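# Close and latch thermal cycler lid, then press START

## Task

Bring the thermal cycler's lid down by guiding it with the gripper (never let it fall or bang shut), latch it, then press START so the cycler's display reads Running. Latched means two things together: the lid sits fully closed and its handle rests all the way down on its stop. The cycler is loose on the table, so at the end it must be less than a finger's width from its starting spot, still upright and barely rotated. The plate must stay lying flat in its block. Everything must hold without the robot touching it, and the gripper must release and back away at the end.

## Robot and tools

Robot: one seven-joint xArm7 with a two-finger parallel gripper; there is only one arm, so every motion argument describes that single gripper. The fingers point along the gripper's +z axis and spread apart along its y axis. The reported end_effector_position is the pinch point between the pads when closed, roughly 2 cm behind the fingertips; closing pushes the tips about 10 mm farther along +z. Full opening is 84 mm, so parts can only be gripped across their narrow width, on the body above any flange. Do not jam a pad down over a base flange: it may stay trapped even after opening.

Frames: results report the gripper in the scene frame. Its origin lies on the table surface beneath the arm base, +z is up, and +y is to the left when facing along +x. Position is in metres, orientation is a wxyz quaternion, velocities in m/s and rad/s. The base may be slightly tilted, and the printed position gets less accurate at long reach.

A motion row is seven numbers, each between -1 and 1: dx, dy, dz, rx, ry, rz, opening. The first six are an offset, not a pose, expressed in the gripper's own axes and counted from the gripper pose shown in the most recent result that reports it (before any such result in the scene, or for a second call in the same reply, from wherever the arm is when the action begins). Scale: 1.0 equals 0.6 m of translation or 180 degrees of rotation; rx, ry, rz form a single rotation vector. The seventh number is absolute: +1 fully open (0.084 m), -1 closed. Every row in a list is counted from that same reference, not chained from the row before. An all-zero row is not a pause; it pulls the gripper back to the reference pose.

Tools:
- execute_actions {actions, pictures}: actions holds at most one item. An empty list just reports the state. {"rows": [[7 numbers], ...], "steps": n} plays up to 15 rows, one per 1/30 s control step (n at most 15, default 15); the final row repeats if rows run out. {"steps": n} alone (up to 300) waits until n steps have passed since the previous result, your reply time included. pictures toggles camera images. A rejected call sends nothing.
- move {target, speed}: target is one seven-number row as above, an offset from the last reported pose. The gripper follows a straight path there lasting 0.5 to 10 s (longer paths are cut off at 10 s). speed is the path's top speed in m/s, 0.002 to 0.5, default 0.25; rotation is capped at twice that in rad/s. The opening is sent at the start. The path ignores obstacles, and the real gripper may lag, drift, or overshoot the speed, especially with the arm stretched out. Its result adds a move: line giving the outcome (done, off_target, moving, held, fault), which limits were active (paced = command clipped; held = some steps blocked, after which the arm may surge), and distance from target.
- wait {seconds}: 0 to 10 s with no new command.
- zoom_image {camera, region}: enlarges a pixel box [x0, y0, x1, y1] (top-left origin, max 504x504) of cam_head_left, cam_head_right or cam_wrist, all 672x504.
- read_manual {section}: only returns licence text; no motion.
- finished_scene {scene}: ends the current scene by number, irreversibly, and grades it.

Controller behaviour: each step, the command is clamped to within 70 mm and 16 degrees of the measured pose, then solved by damped inverse kinematics with position favoured over orientation. Long motions need several actions; after an action the arm only finishes the last clamped step, so read the result pose and command the remainder. Joint targets move at most 3.14 rad/s. Joint ranges and load limits are given in the prompt; hitting a load limit triggers a torque fault: the arm backs off, freezes 10 s and drops the rest of the call. Holding loads heats motors; MOTOR HOT appears from 65 °C, and at 80 °C an OVER-TEMPERATURE FAULT brakes the arm until it cools.

Result lines: grip_measured is the actual finger opening on the command scale; to keep hold, command a value clearly below it (lower squeezes harder, up to about 24 N per pad). "pose unreachable" and HELD mean the clearance check altered or blocked a command (a base mount counts as arm). "Hand target" shows where the controller is currently driving.

Pressing: when pushing something rigid while short of the target, force builds up to a cap and persists even under zero offsets; only retreating relieves it. Against something that yields, the hand keeps travelling. Faster moves and targets set deeper past contact hit harder.

Task hints: START has no effect unless latched. For a lowered lid, swinging the handle fully up (the lid may rise) and then down onto its stop while keeping hold can latch it. Lower the lid slowly in hand, press gently so the loose cycler is not shoved or turned, keep the plate flat, and never knock anything off the table. Release and retreat before finishing.

Each tool is called after ">>>" as name(argument=value, ...), one argument or row to a line, values as JSON.

## Session

>>> execute_actions(
  actions=[],
)

Scene clock: 0.00 s of 7800.00 s.
end_effector_position=(+0.7283, +0.3152, +0.3427) grip_measured=+1.00 end_effector_quat_wxyz=(-0.258, +0.947, -0.016, +0.189) end_effector_velocity=(+0.000, +0.000, +0.001) end_effector_angular_velocity=(+0.000, -0.002, +0.000)
Joint positions: [ 0.485  0.76  -0.001  2.148  0.43   0.854  0.171  0.084]
Joint velocities: [ 0.001 -0.    -0.001  0.002  0.     0.    -0.    -0.   ]
Motor temperatures (°C, as the motors report them): [37 38 38 34 40 45 40]
Hand target: +0.728, +0.315, +0.343; -0.258, +0.947, -0.016, +0.189

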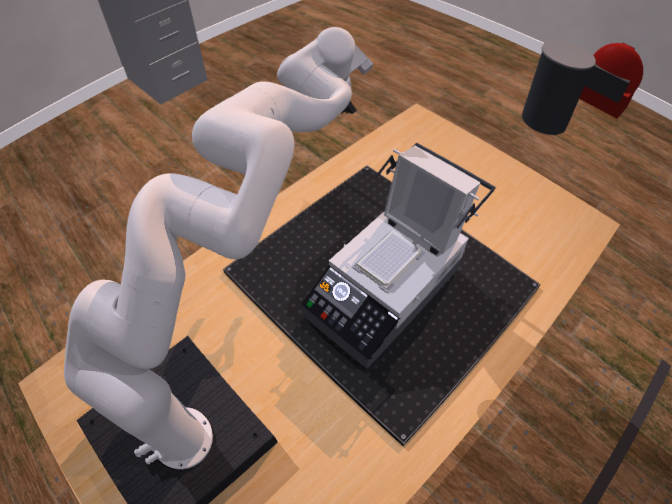

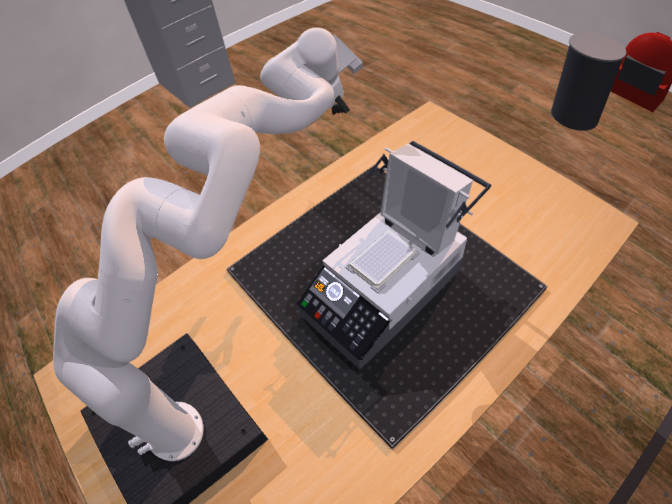

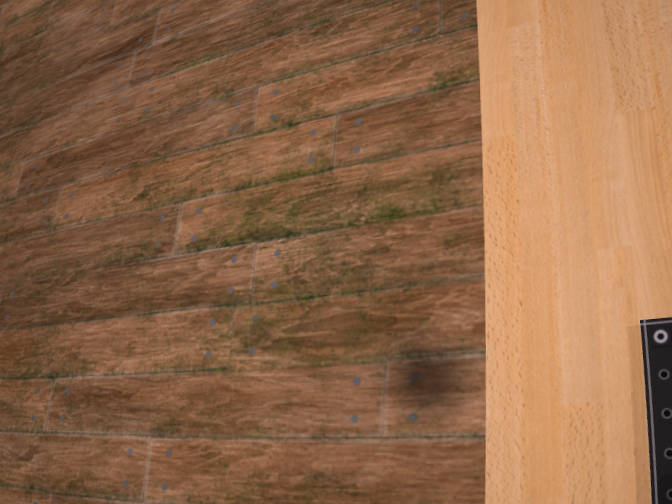

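>>> zoom_image(
  camera="cam_head_left",
  region=[290, 130, 530, 370],
)

>>> zoom_image(
  camera="cam_head_right",
  region=[290, 130, 530, 370],
)

Region (290, 130, 530, 370) of cam_head_left's 672x504 image, scaled by 2.100, with more detail than that image has.

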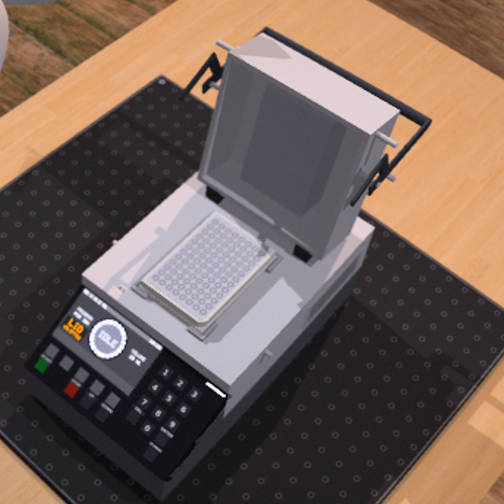

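Region (290, 130, 530, 370) of cam_head_right's 672x504 image, scaled by 2.100, with more detail than that image has.

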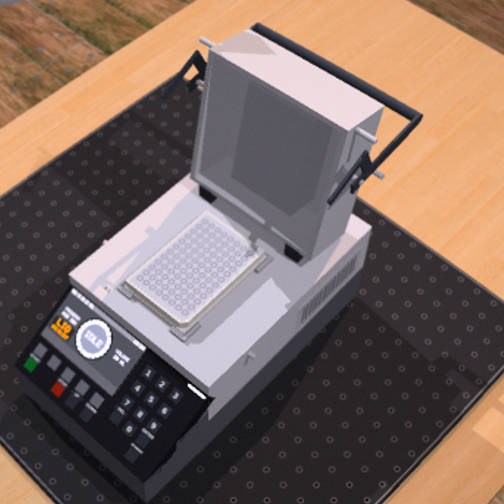

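>>> move(
  target=[-0.14,0.222,-0.723,-0.168,-0.123,-0.010,1],
  speed=0.35,
)

Scene clock: 5.10 s of 7800.00 s.
end_effector_position=(+0.5003, +0.0029, +0.5928) grip_measured=+1.00 end_effector_quat_wxyz=(+0.001, +1.000, +0.002, +0.029) end_effector_velocity=(+0.000, -0.001, -0.000) end_effector_angular_velocity=(-0.001, +0.000, +0.000)
Joint positions: [ 0.241  0.452 -0.182  2.708  0.083  2.176 -0.016  0.084]
Joint velocities: [-0.007  0.004  0.013  0.008 -0.007  0.004  0.     0.   ]
Motor temperatures (°C, as the motors report them): [37 38 38 34 40 45 40]
Hand target: +0.500, +0.003, +0.593; +0.001, +1.000, +0.002, +0.029
Off the commanded pose: 0.002 m, 4 deg.
elbow stopped short: the move would have taken joint 4 (elbow) straighter than the controller allows; a more bent joint 4 avoids this.
After step 90, 0.07 s passed at rest.
move: off_target

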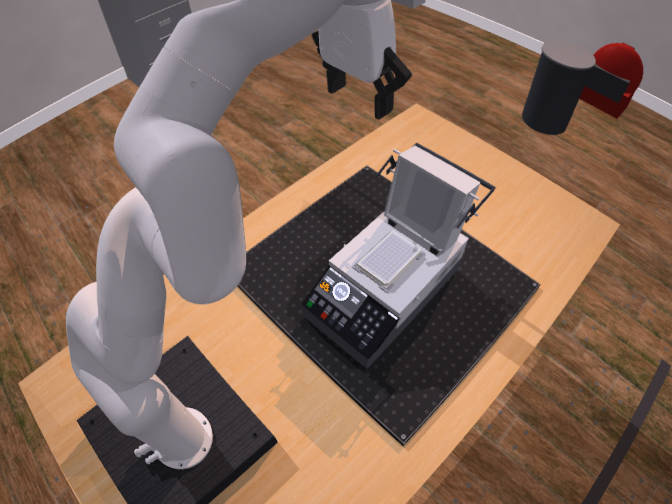

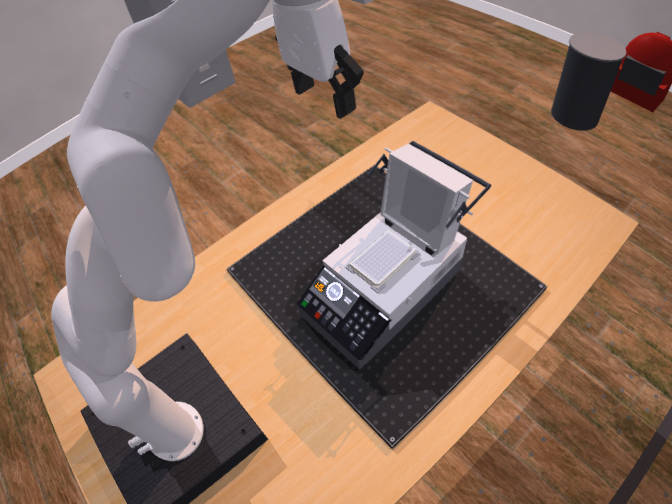

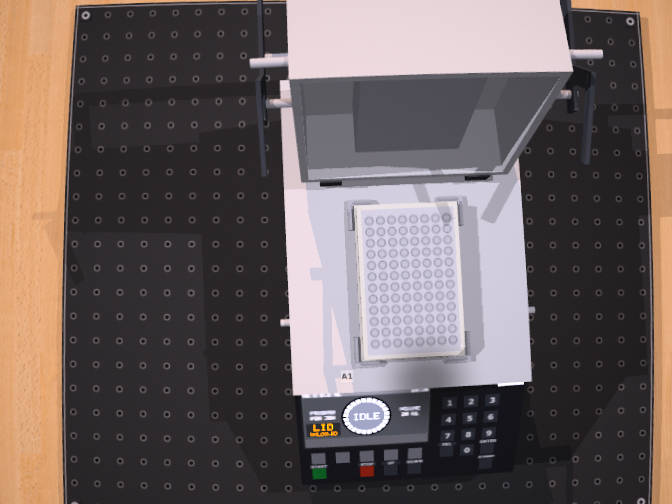

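>>> move(
  target=[0.3,0.03,0.12,0,0.02,0,1],
  speed=0.35,
)

>>> zoom_image(
  camera="cam_head_left",
  region=[370, 120, 510, 260],
)

Scene clock: 9.13 s of 7800.00 s.
end_effector_position=(+0.6830, -0.0159, +0.5309) grip_measured=+1.00 end_effector_quat_wxyz=(+0.004, +0.980, +0.001, +0.197) end_effector_velocity=(+0.002, -0.001, -0.001) end_effector_angular_velocity=(-0.000, -0.002, -0.001)
Joint positions: [ 0.18   0.684 -0.164  2.709  0.111  1.606 -0.044  0.084]
Joint velocities: [-0.005  0.002  0.014 -0.    -0.011 -0.005  0.002  0.   ]
Motor temperatures (°C, as the motors report them): [37 38 38 35 40 45 40]
Hand target: +0.683, -0.016, +0.531; +0.004, +0.980, +0.001, +0.197
Off the commanded pose: 0.002 m, 16 deg.
elbow stopped short: the move would have taken joint 4 (elbow) straighter than the controller allows; a more bent joint 4 avoids this.
move: off_target

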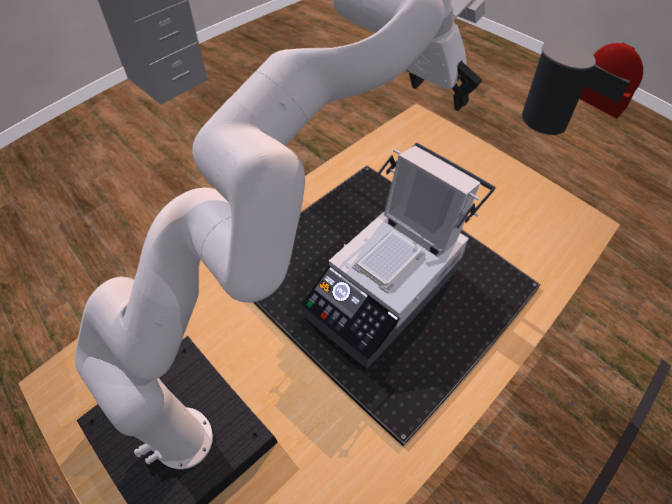

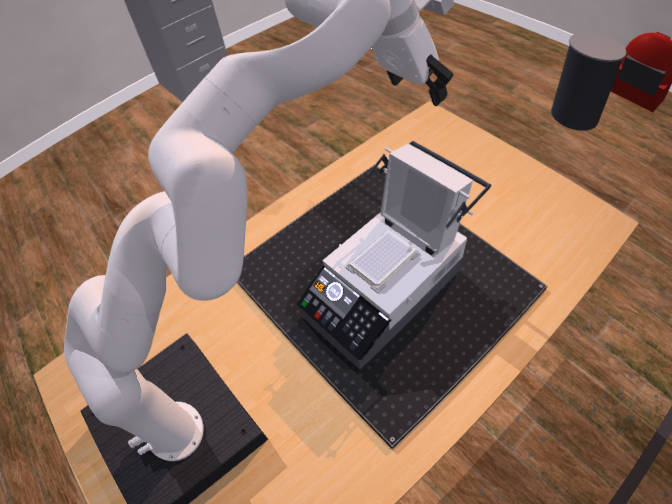

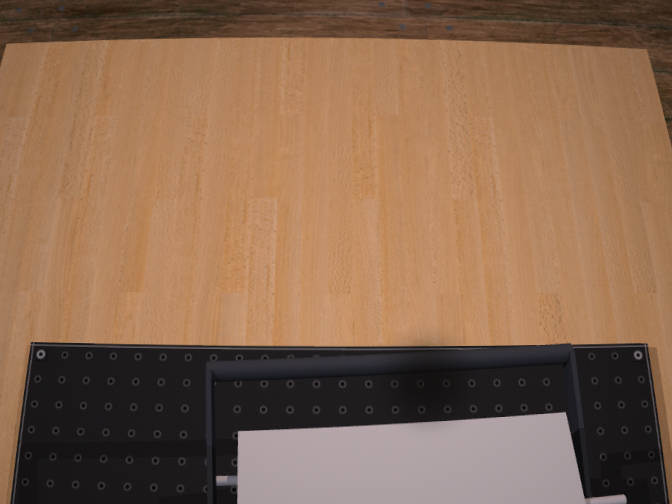

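Region (370, 120, 510, 260) of cam_head_left's 672x504 image, scaled by 3.600, with more detail than that image has.

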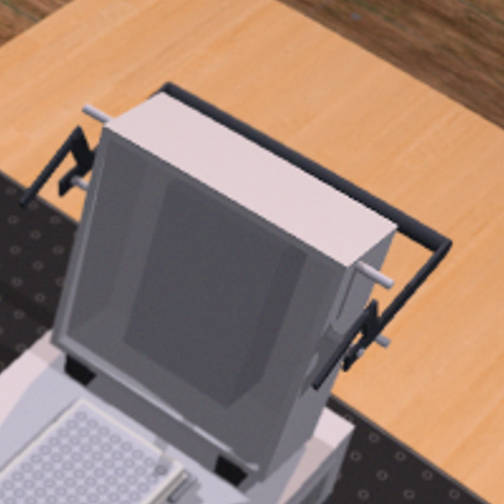

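>>> move(
  target=[0.012,-0.005,0.305,0,0,-0.517,0.3],
  speed=0.3,
)

Scene clock: 16.57 s of 7800.00 s.
end_effector_position=(+0.7600, -0.0150, +0.3653) grip_measured=+0.29 end_effector_quat_wxyz=(+0.146, +0.675, +0.711, +0.133) end_effector_velocity=(+0.000, +0.000, -0.003) end_effector_angular_velocity=(-0.003, +0.004, +0.010)
Joint positions: [ 0.12   0.735  0.026  2.281 -0.038  1.123 -1.624  0.056]
Joint velocities: [-0.001  0.004  0.002  0.001 -0.     0.001 -0.011 -0.   ]
Motor temperatures (°C, as the motors report them): [37 39 38 35 40 45 40]
Hand target: +0.760, -0.015, +0.365; +0.145, +0.674, +0.712, +0.133
Off the commanded pose: 0.001 m, 0 deg.
After step 90, 1.27 s passed at rest.
move: done

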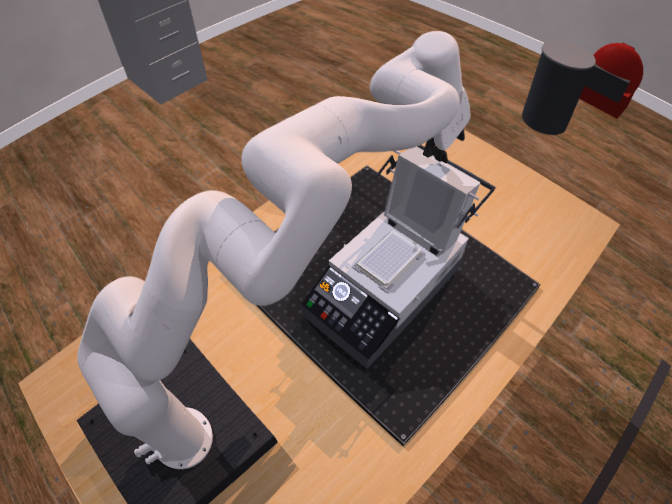

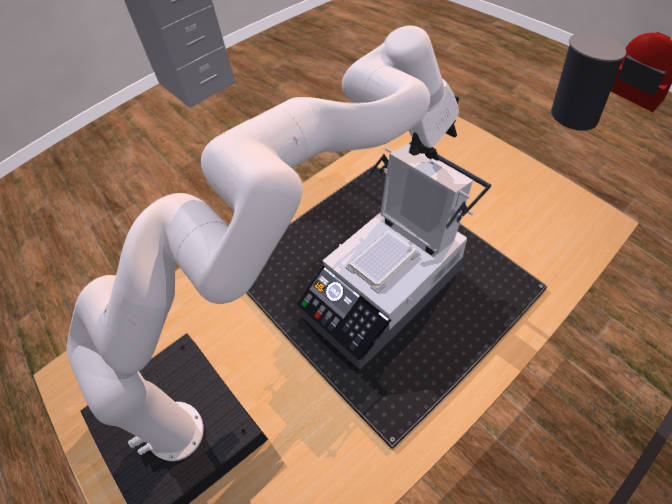

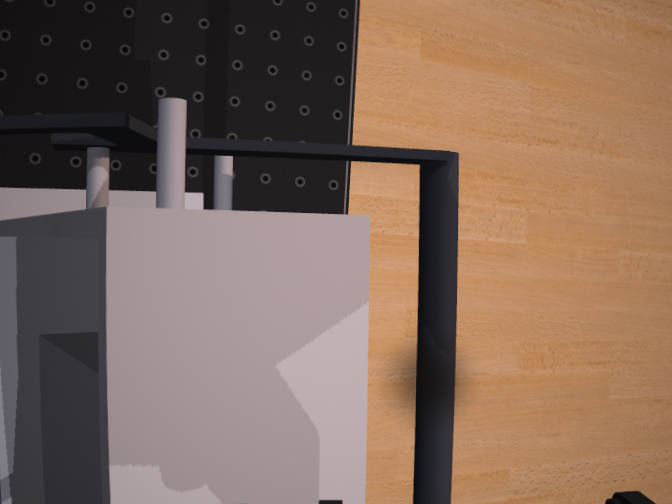

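>>> move(
  target=[0,0.005,0.07,0,0,0,-0.35],
  speed=0.1,
)

Scene clock: 19.03 s of 7800.00 s.
end_effector_position=(+0.7788, -0.0152, +0.3280) grip_measured=-0.37 end_effector_quat_wxyz=(+0.146, +0.675, +0.711, +0.134) end_effector_velocity=(+0.001, -0.000, +0.000) end_effector_angular_velocity=(+0.001, -0.002, -0.001)
Joint positions: [ 0.121  0.838  0.025  2.351 -0.039  1.089 -1.624  0.028]
Joint velocities: [-0.     0.007 -0.     0.013  0.001  0.004  0.     0.   ]
Motor temperatures (°C, as the motors report them): [37 39 38 35 40 45 40]
Hand target: +0.779, -0.015, +0.328; +0.146, +0.675, +0.711, +0.133
Off the commanded pose: 0.000 m, 0 deg.
move: done

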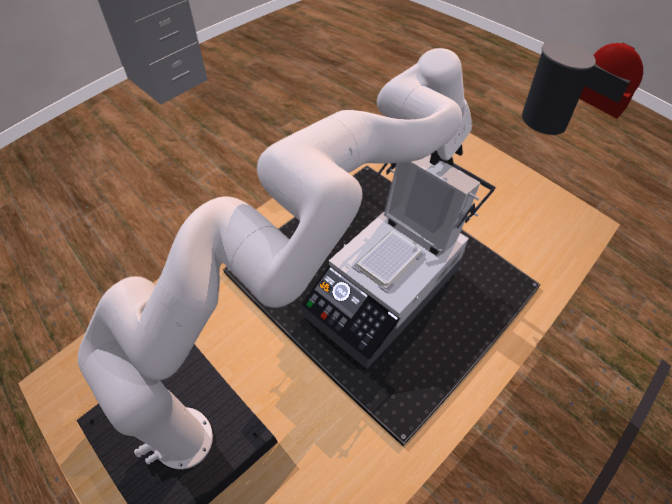

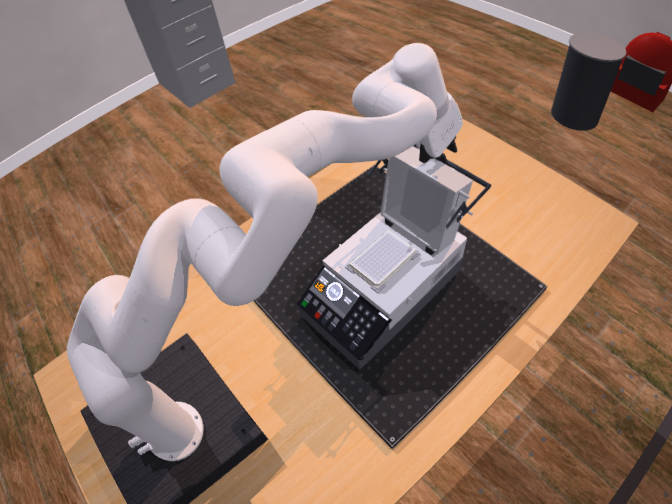

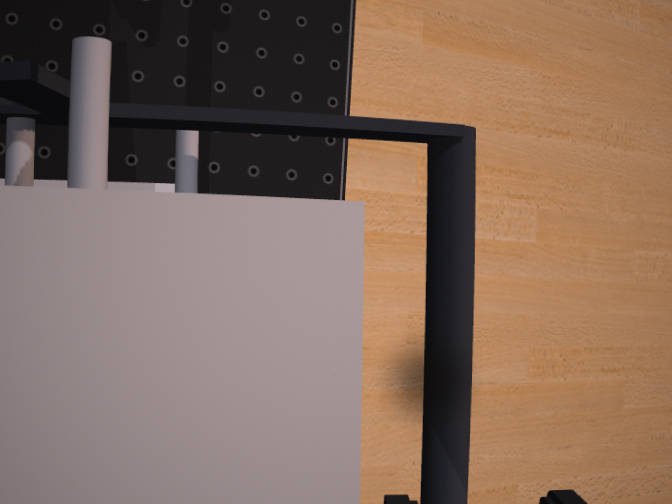

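>>> move(
  target=[0,-0.005,0.07,0,0,0,-0.4],
  speed=0.04,
)

Scene clock: 23.37 s of 7800.00 s.
end_effector_position=(+0.7929, -0.0159, +0.3093) grip_measured=-0.40 end_effector_quat_wxyz=(+0.155, +0.673, +0.709, +0.142) end_effector_velocity=(+0.005, +0.001, +0.002) end_effector_angular_velocity=(+0.001, -0.022, +0.000)
Joint positions: [ 0.12   0.892  0.024  2.379 -0.04   1.037 -1.624  0.027]
Joint velocities: [ 0.     0.002  0.001  0.     0.    -0.024  0.     0.   ]
Motor temperatures (°C, as the motors report them): [37 39 38 36 40 45 40]
Hand target: +0.792, -0.016, +0.288; +0.146, +0.675, +0.711, +0.134
Off the commanded pose: 0.021 m, 1 deg.
After step 90, 0.07 s passed at rest.
move: off_target

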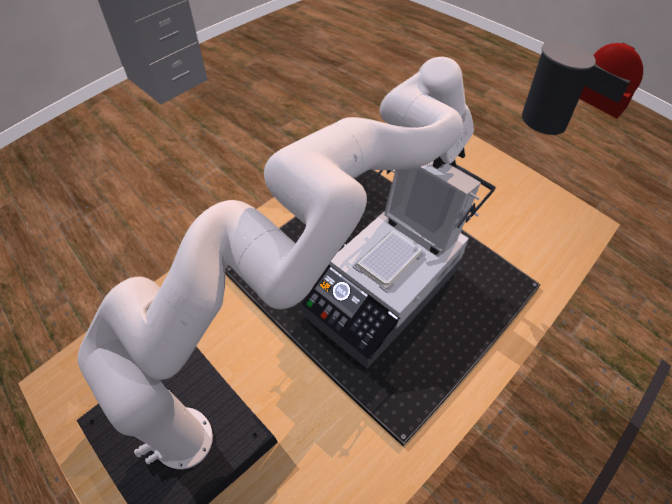

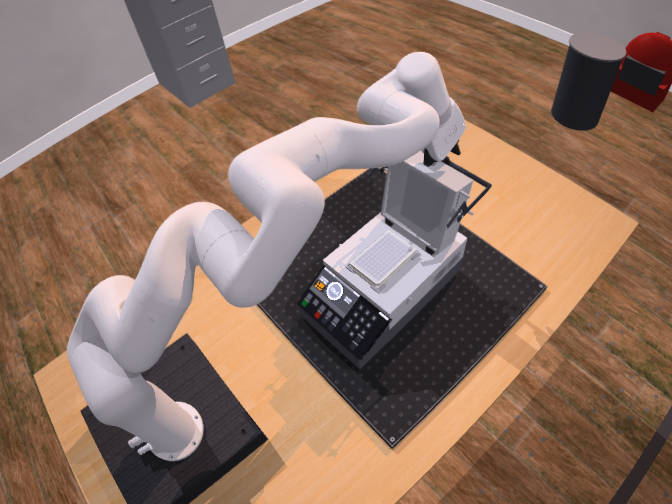

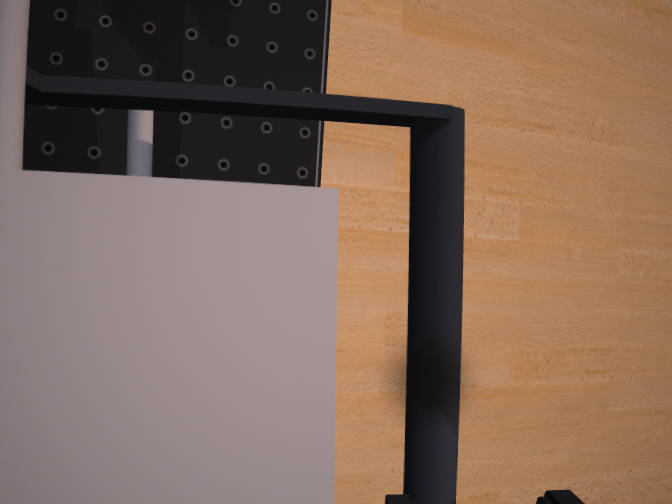

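>>> move(
  target=[0,0,-0.025,0,0,0,-0.45],
  speed=0.1,
)

>>> move(
  target=[0,-0.022,0,0,0,0,-0.45],
  speed=0.1,
)

Scene clock: 25.83 s of 7800.00 s.
end_effector_position=(+0.7868, -0.0159, +0.3221) grip_measured=-0.47 end_effector_quat_wxyz=(+0.155, +0.673, +0.709, +0.142) end_effector_velocity=(-0.001, -0.000, +0.003) end_effector_angular_velocity=(+0.001, -0.000, -0.001)
Joint positions: [ 0.12   0.852  0.024  2.346 -0.039  1.046 -1.624  0.024]
Joint velocities: [-0.    -0.005  0.001 -0.     0.001  0.005  0.    -0.   ]
Motor temperatures (°C, as the motors report them): [37 39 38 35 40 45 40]
Hand target: +0.787, -0.016, +0.323; +0.155, +0.673, +0.709, +0.142
Off the commanded pose: 0.001 m, 0 deg.
move: done

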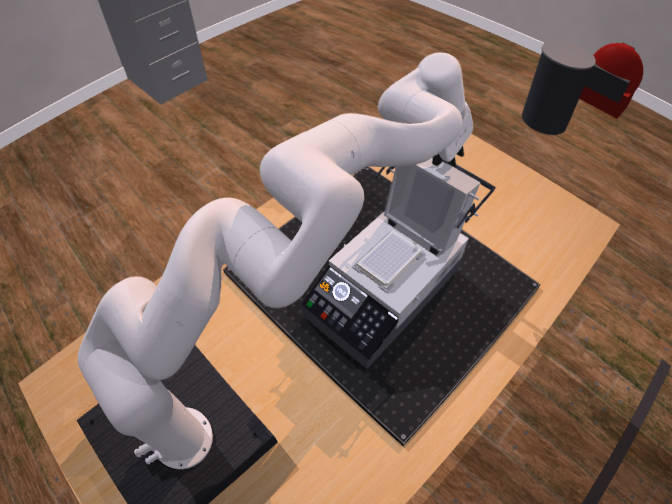

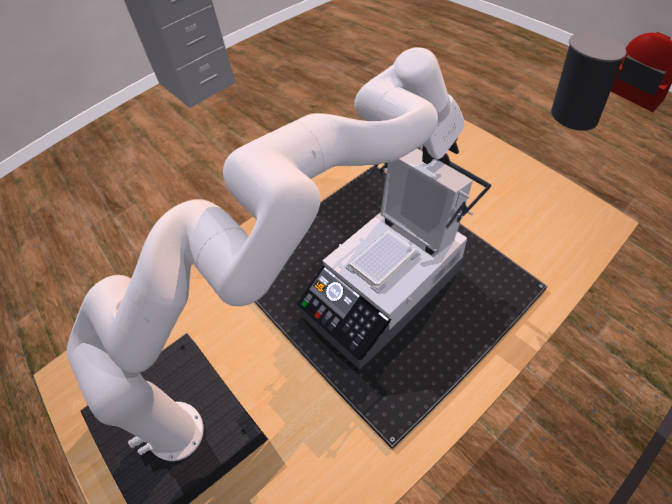

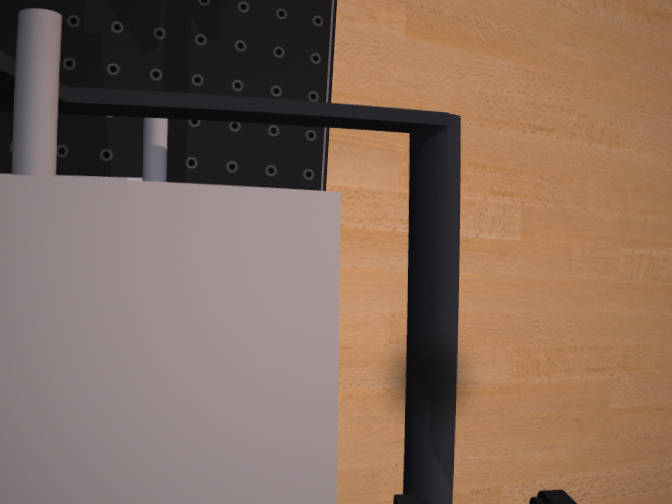

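Scene clock: 26.57 s of 7800.00 s.
end_effector_position=(+0.7760, -0.0165, +0.3203) grip_measured=-0.47 end_effector_quat_wxyz=(+0.157, +0.673, +0.709, +0.144) end_effector_velocity=(-0.002, -0.000, -0.002) end_effector_angular_velocity=(+0.000, +0.001, -0.000)
Joint positions: [ 0.116  0.762  0.025  2.182 -0.039  0.965 -1.623  0.023]
Joint velocities: [-0.001 -0.014 -0.    -0.03   0.001 -0.016  0.    -0.   ]
Motor temperatures (°C, as the motors report them): [37 39 38 36 40 45 40]
Hand target: +0.775, -0.017, +0.317; +0.155, +0.673, +0.709, +0.142
Off the commanded pose: 0.004 m, 0 deg.
move: off_target

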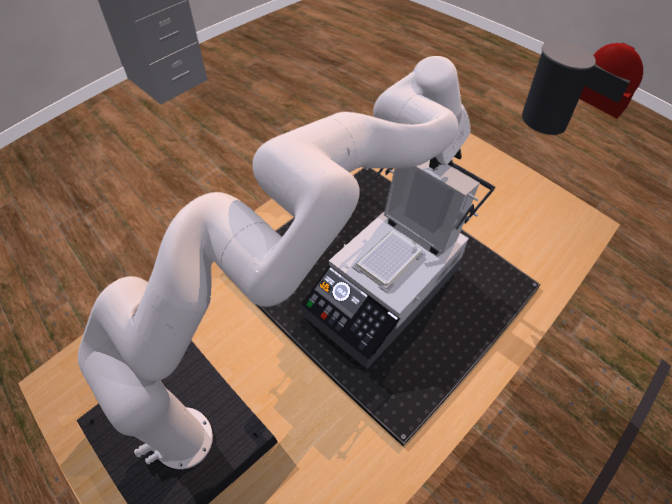

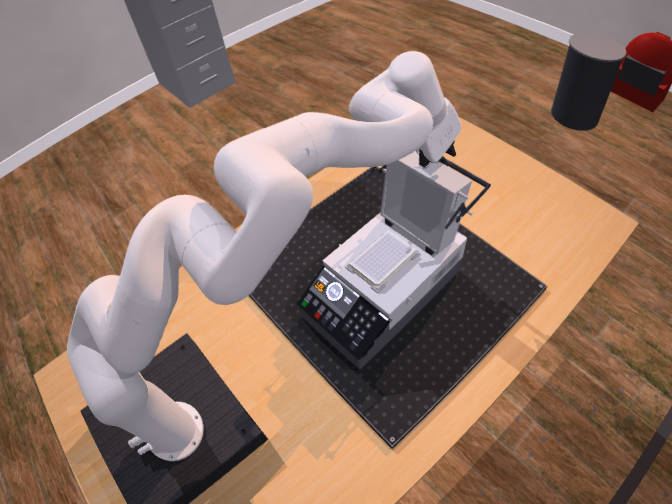

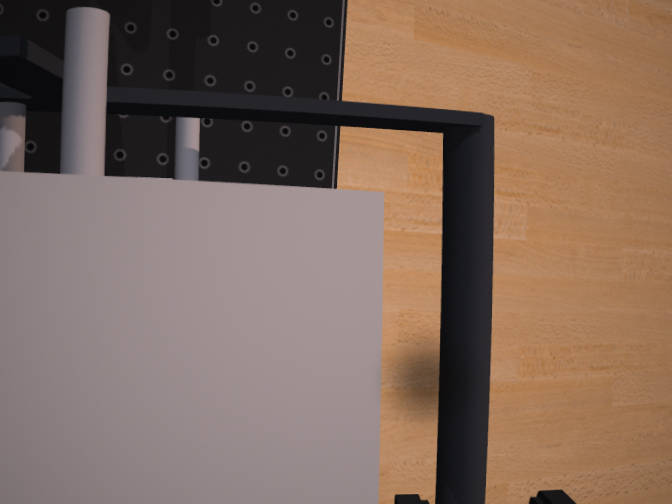

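>>> move(
  target=[0,0.007,0.0,0,0,0,-0.45],
  speed=0.03,
)

>>> move(
  target=[0,0,0.04,0,0,0,-0.45],
  speed=0.03,
)

Scene clock: 29.40 s of 7800.00 s.
end_effector_position=(+0.7796, -0.0165, +0.3215) grip_measured=-0.47 end_effector_quat_wxyz=(+0.157, +0.673, +0.709, +0.144) end_effector_velocity=(+0.000, +0.000, +0.001) end_effector_angular_velocity=(+0.000, -0.002, +0.000)
Joint positions: [ 0.117  0.788  0.024  2.231 -0.039  0.989 -1.623  0.023]
Joint velocities: [ 0.     0.001  0.     0.002  0.    -0.    -0.     0.   ]
Motor temperatures (°C, as the motors report them): [37 39 38 35 40 45 40]
Hand target: +0.780, -0.016, +0.322; +0.157, +0.673, +0.709, +0.144
Off the commanded pose: 0.001 m, 0 deg.
move: done

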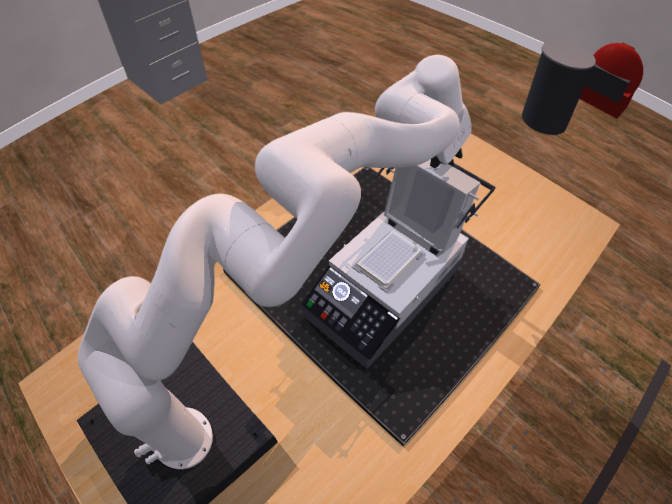

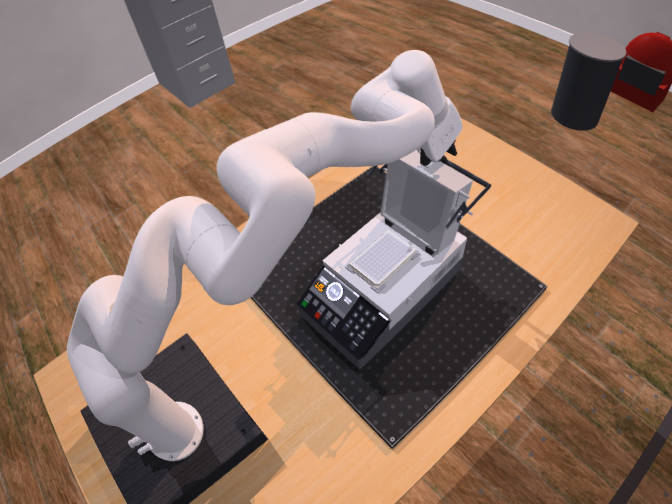

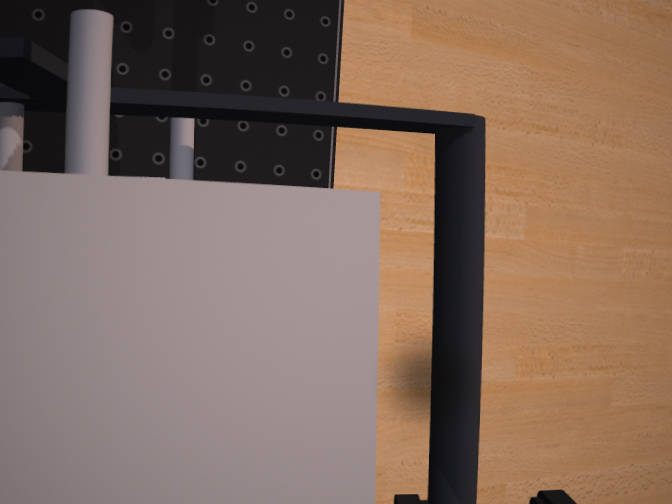

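Scene clock: 30.43 s of 7800.00 s.
end_effector_position=(+0.7913, -0.0167, +0.3115) grip_measured=-0.47 end_effector_quat_wxyz=(+0.163, +0.671, +0.707, +0.150) end_effector_velocity=(+0.001, -0.001, +0.000) end_effector_angular_velocity=(-0.001, -0.000, -0.000)
Joint positions: [ 0.118  0.839  0.024  2.281 -0.04   0.969 -1.624  0.024]
Joint velocities: [-0.     0.008 -0.     0.015 -0.001  0.006 -0.     0.   ]
Motor temperatures (°C, as the motors report them): [37 39 38 35 40 45 40]
Hand target: +0.789, -0.017, +0.300; +0.157, +0.673, +0.709, +0.144
Off the commanded pose: 0.012 m, 1 deg.
move: off_target

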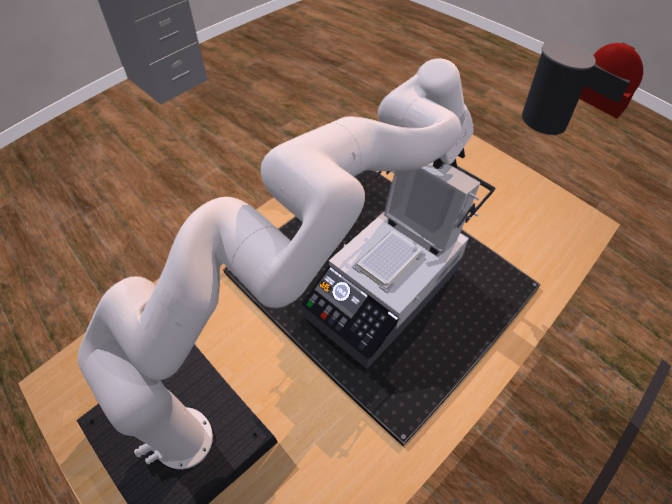

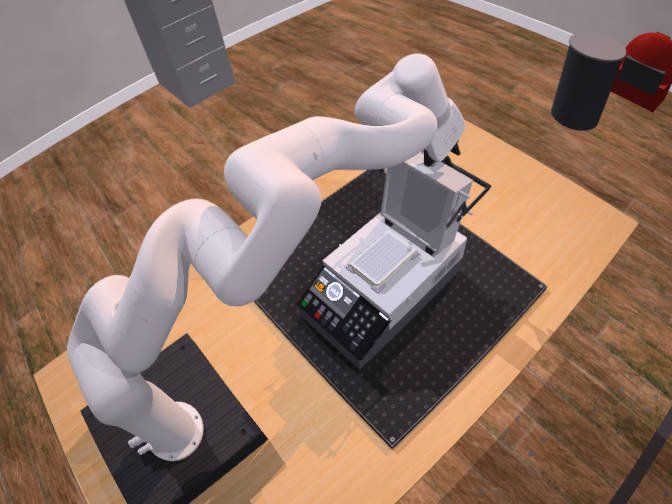

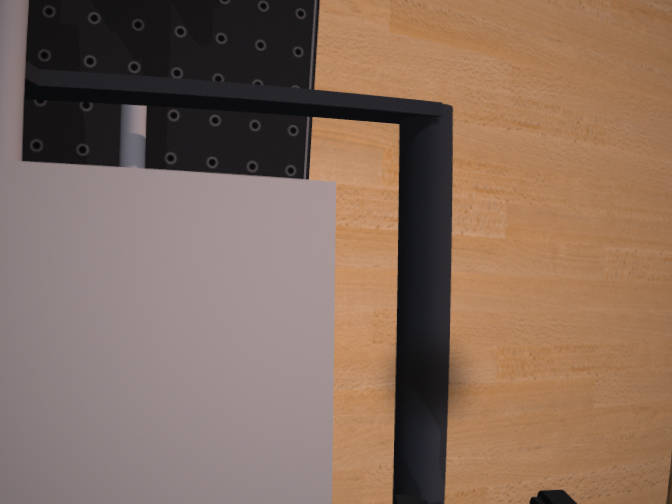

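>>> move(
  target=[0,0.0,-0.025,0,0,0,-1],
  speed=0.1,
)

>>> move(
  target=[0,0.04,0.0,0,0,0,-1],
  speed=0.1,
)

>>> move(
  target=[0,0,0.07,0,0,0,-1],
  speed=0.07,
)

Scene clock: 36.63 s of 7800.00 s.
end_effector_position=(+0.7847, -0.0165, +0.3239) grip_measured=-1.00 end_effector_quat_wxyz=(+0.163, +0.672, +0.707, +0.149) end_effector_velocity=(+0.000, +0.000, +0.004) end_effector_angular_velocity=(-0.001, -0.006, +0.001)
Joint positions: [ 0.118  0.8    0.024  2.251 -0.039  0.979 -1.623  0.   ]
Joint velocities: [ 0.    -0.004 -0.     0.002 -0.001 -0.    -0.     0.   ]
Motor temperatures (°C, as the motors report them): [37 39 38 35 40 45 40]
Hand target: +0.785, -0.016, +0.325; +0.163, +0.671, +0.707, +0.150
Off the commanded pose: 0.001 m, 0 deg.
After step 90, 2.37 s passed at rest.
move: done

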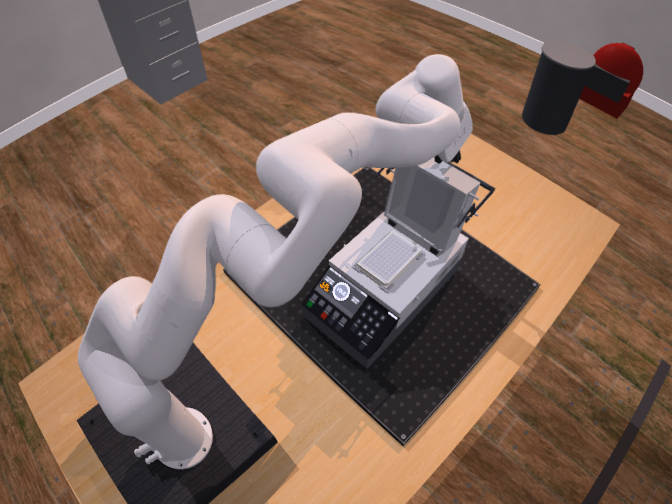

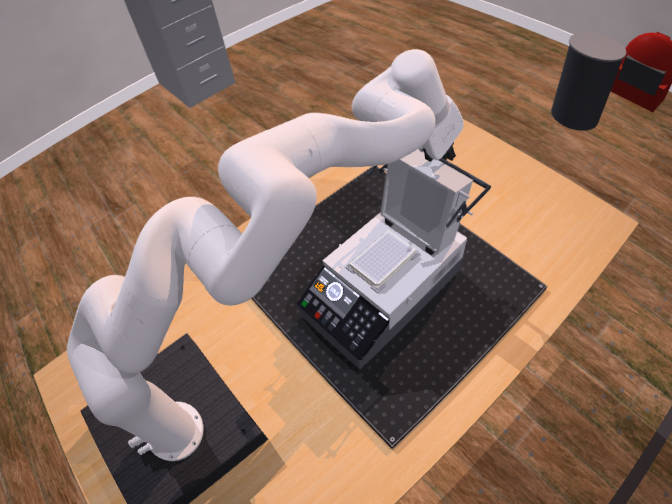

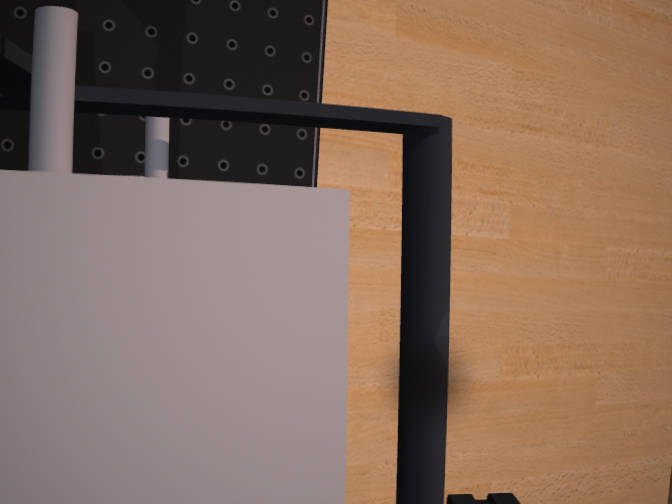

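Scene clock: 37.47 s of 7800.00 s.
end_effector_position=(+0.8053, -0.0154, +0.3337) grip_measured=-1.00 end_effector_quat_wxyz=(+0.168, +0.670, +0.706, +0.154) end_effector_velocity=(+0.003, -0.000, -0.000) end_effector_angular_velocity=(+0.001, +0.001, +0.000)
Joint positions: [ 0.127  1.033  0.022  2.684 -0.038  1.165 -1.628  0.   ]
Joint velocities: [ 0.005  0.163 -0.004  0.3    0.005  0.137 -0.006  0.   ]
Motor temperatures (°C, as the motors report them): [37 39 38 35 40 45 40]
Hand target: +0.806, -0.015, +0.334; +0.168, +0.670, +0.706, +0.154
Off the commanded pose: 0.001 m, 1 deg.
elbow stopped short: the move would have taken joint 4 (elbow) straighter than the controller allows; a more bent joint 4 avoids this.
move: done

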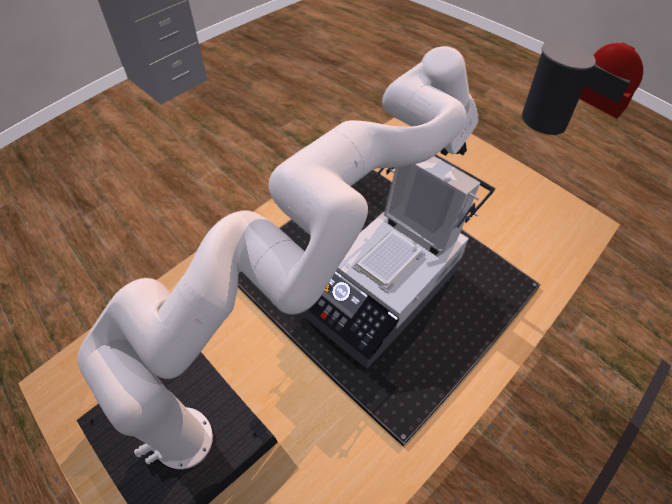

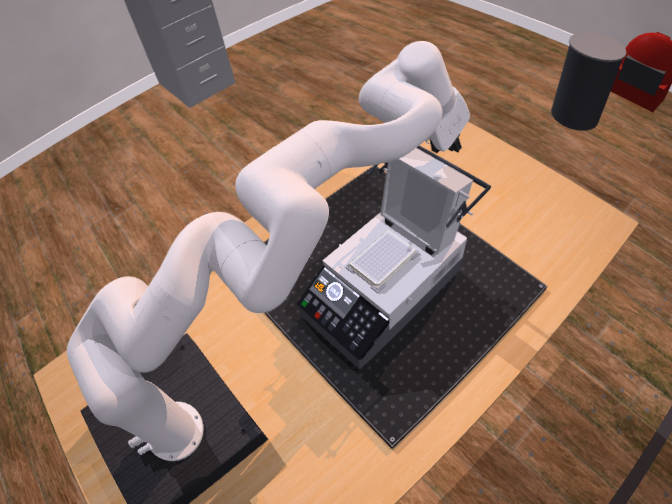

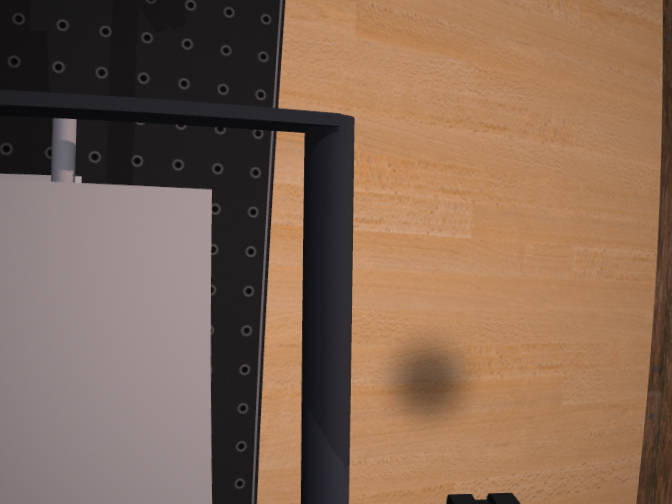

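Scene clock: 38.40 s of 7800.00 s.
end_effector_position=(+0.8228, -0.0160, +0.2956) grip_measured=-1.00 end_effector_quat_wxyz=(+0.178, +0.668, +0.704, +0.164) end_effector_velocity=(+0.002, -0.000, +0.005) end_effector_angular_velocity=(-0.001, -0.016, -0.000)
Joint positions: [ 0.126  1.115  0.018  2.708 -0.035  1.079 -1.629  0.   ]
Joint velocities: [ 0.001  0.    -0.005  0.006  0.005 -0.01  -0.001  0.   ]
Motor temperatures (°C, as the motors report them): [37 39 38 35 40 45 40]
Hand target: +0.823, -0.016, +0.296; +0.179, +0.668, +0.704, +0.164
Off the commanded pose: 0.001 m, 2 deg.
elbow stopped short: the move would have taken joint 4 (elbow) straighter than the controller allows; a more bent joint 4 avoids this.
move: done

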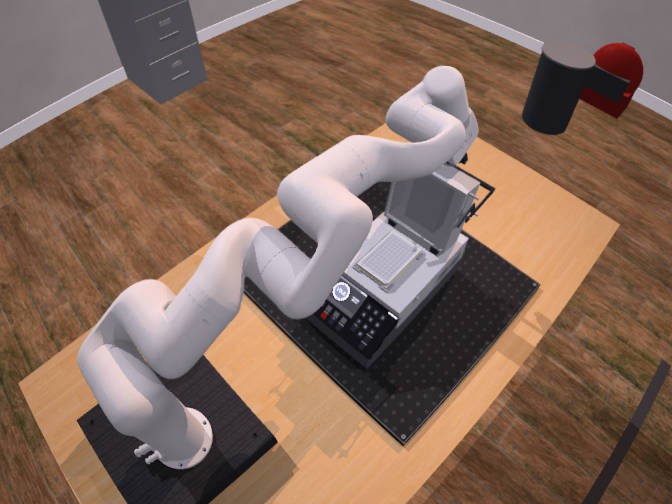

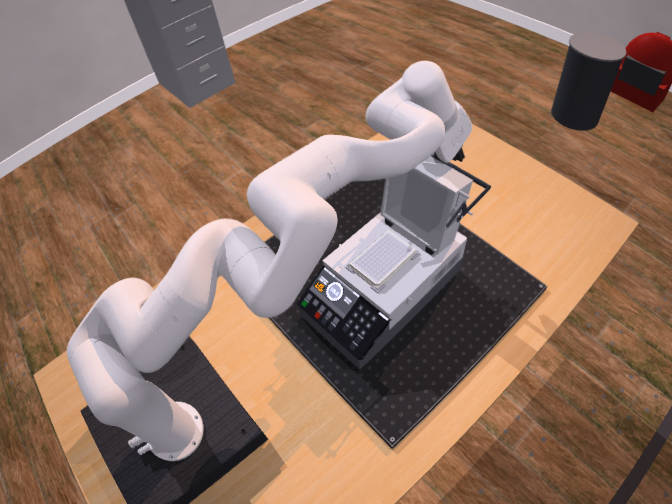

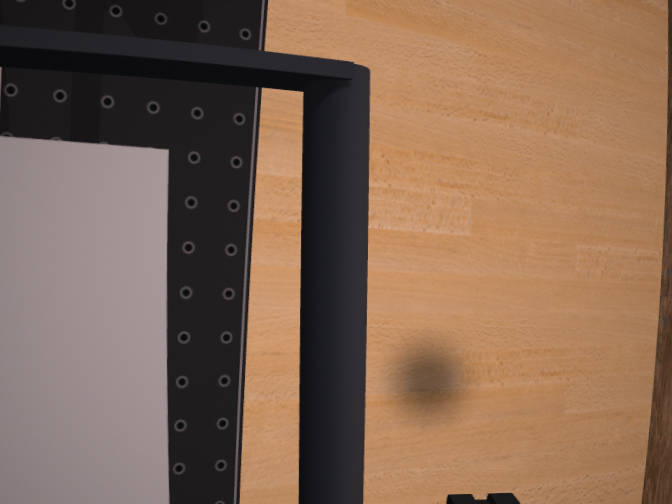

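>>> move(
  target=[0,-0.0625,-0.042,0,0,0,-1],
  speed=0.04,
)

Scene clock: 41.07 s of 7800.00 s.
end_effector_position=(+0.7788, -0.0174, +0.3026) grip_measured=-1.00 end_effector_quat_wxyz=(+0.179, +0.668, +0.703, +0.165) end_effector_velocity=(-0.000, -0.001, -0.000) end_effector_angular_velocity=(-0.001, -0.006, +0.000)
Joint positions: [ 0.114  0.713  0.021  2.018 -0.039  0.788 -1.621  0.   ]
Joint velocities: [-0.001 -0.007 -0.    -0.015 -0.    -0.014 -0.001  0.   ]
Motor temperatures (°C, as the motors report them): [37 39 38 35 40 45 40]
Hand target: +0.778, -0.018, +0.301; +0.178, +0.668, +0.703, +0.163
Off the commanded pose: 0.002 m, 0 deg.
move: done

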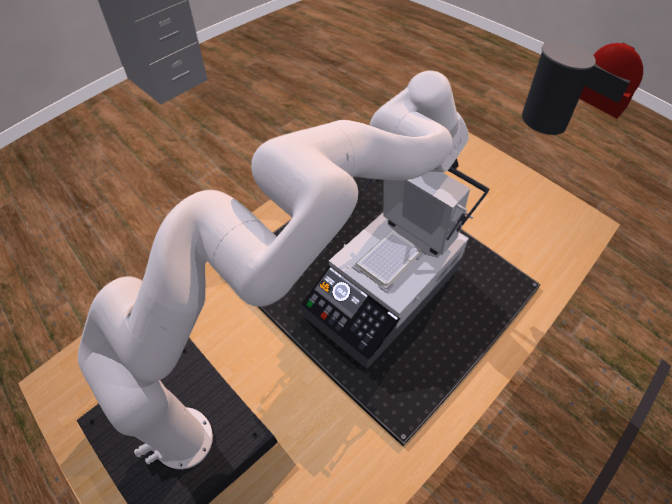

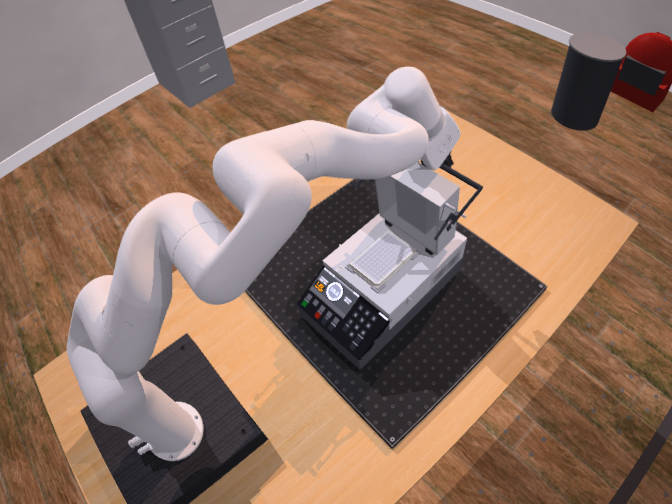

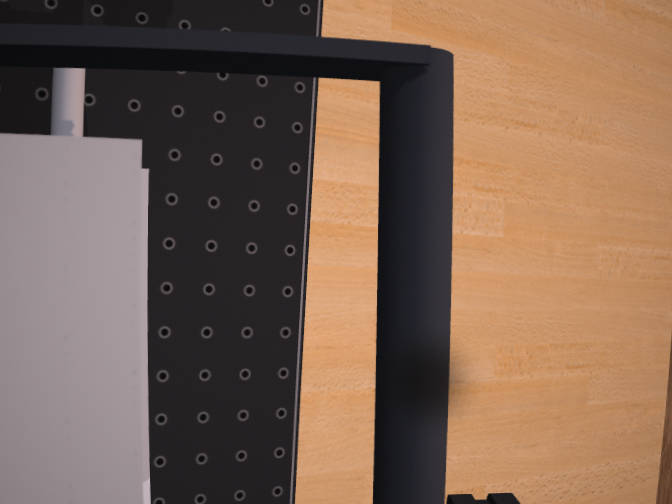

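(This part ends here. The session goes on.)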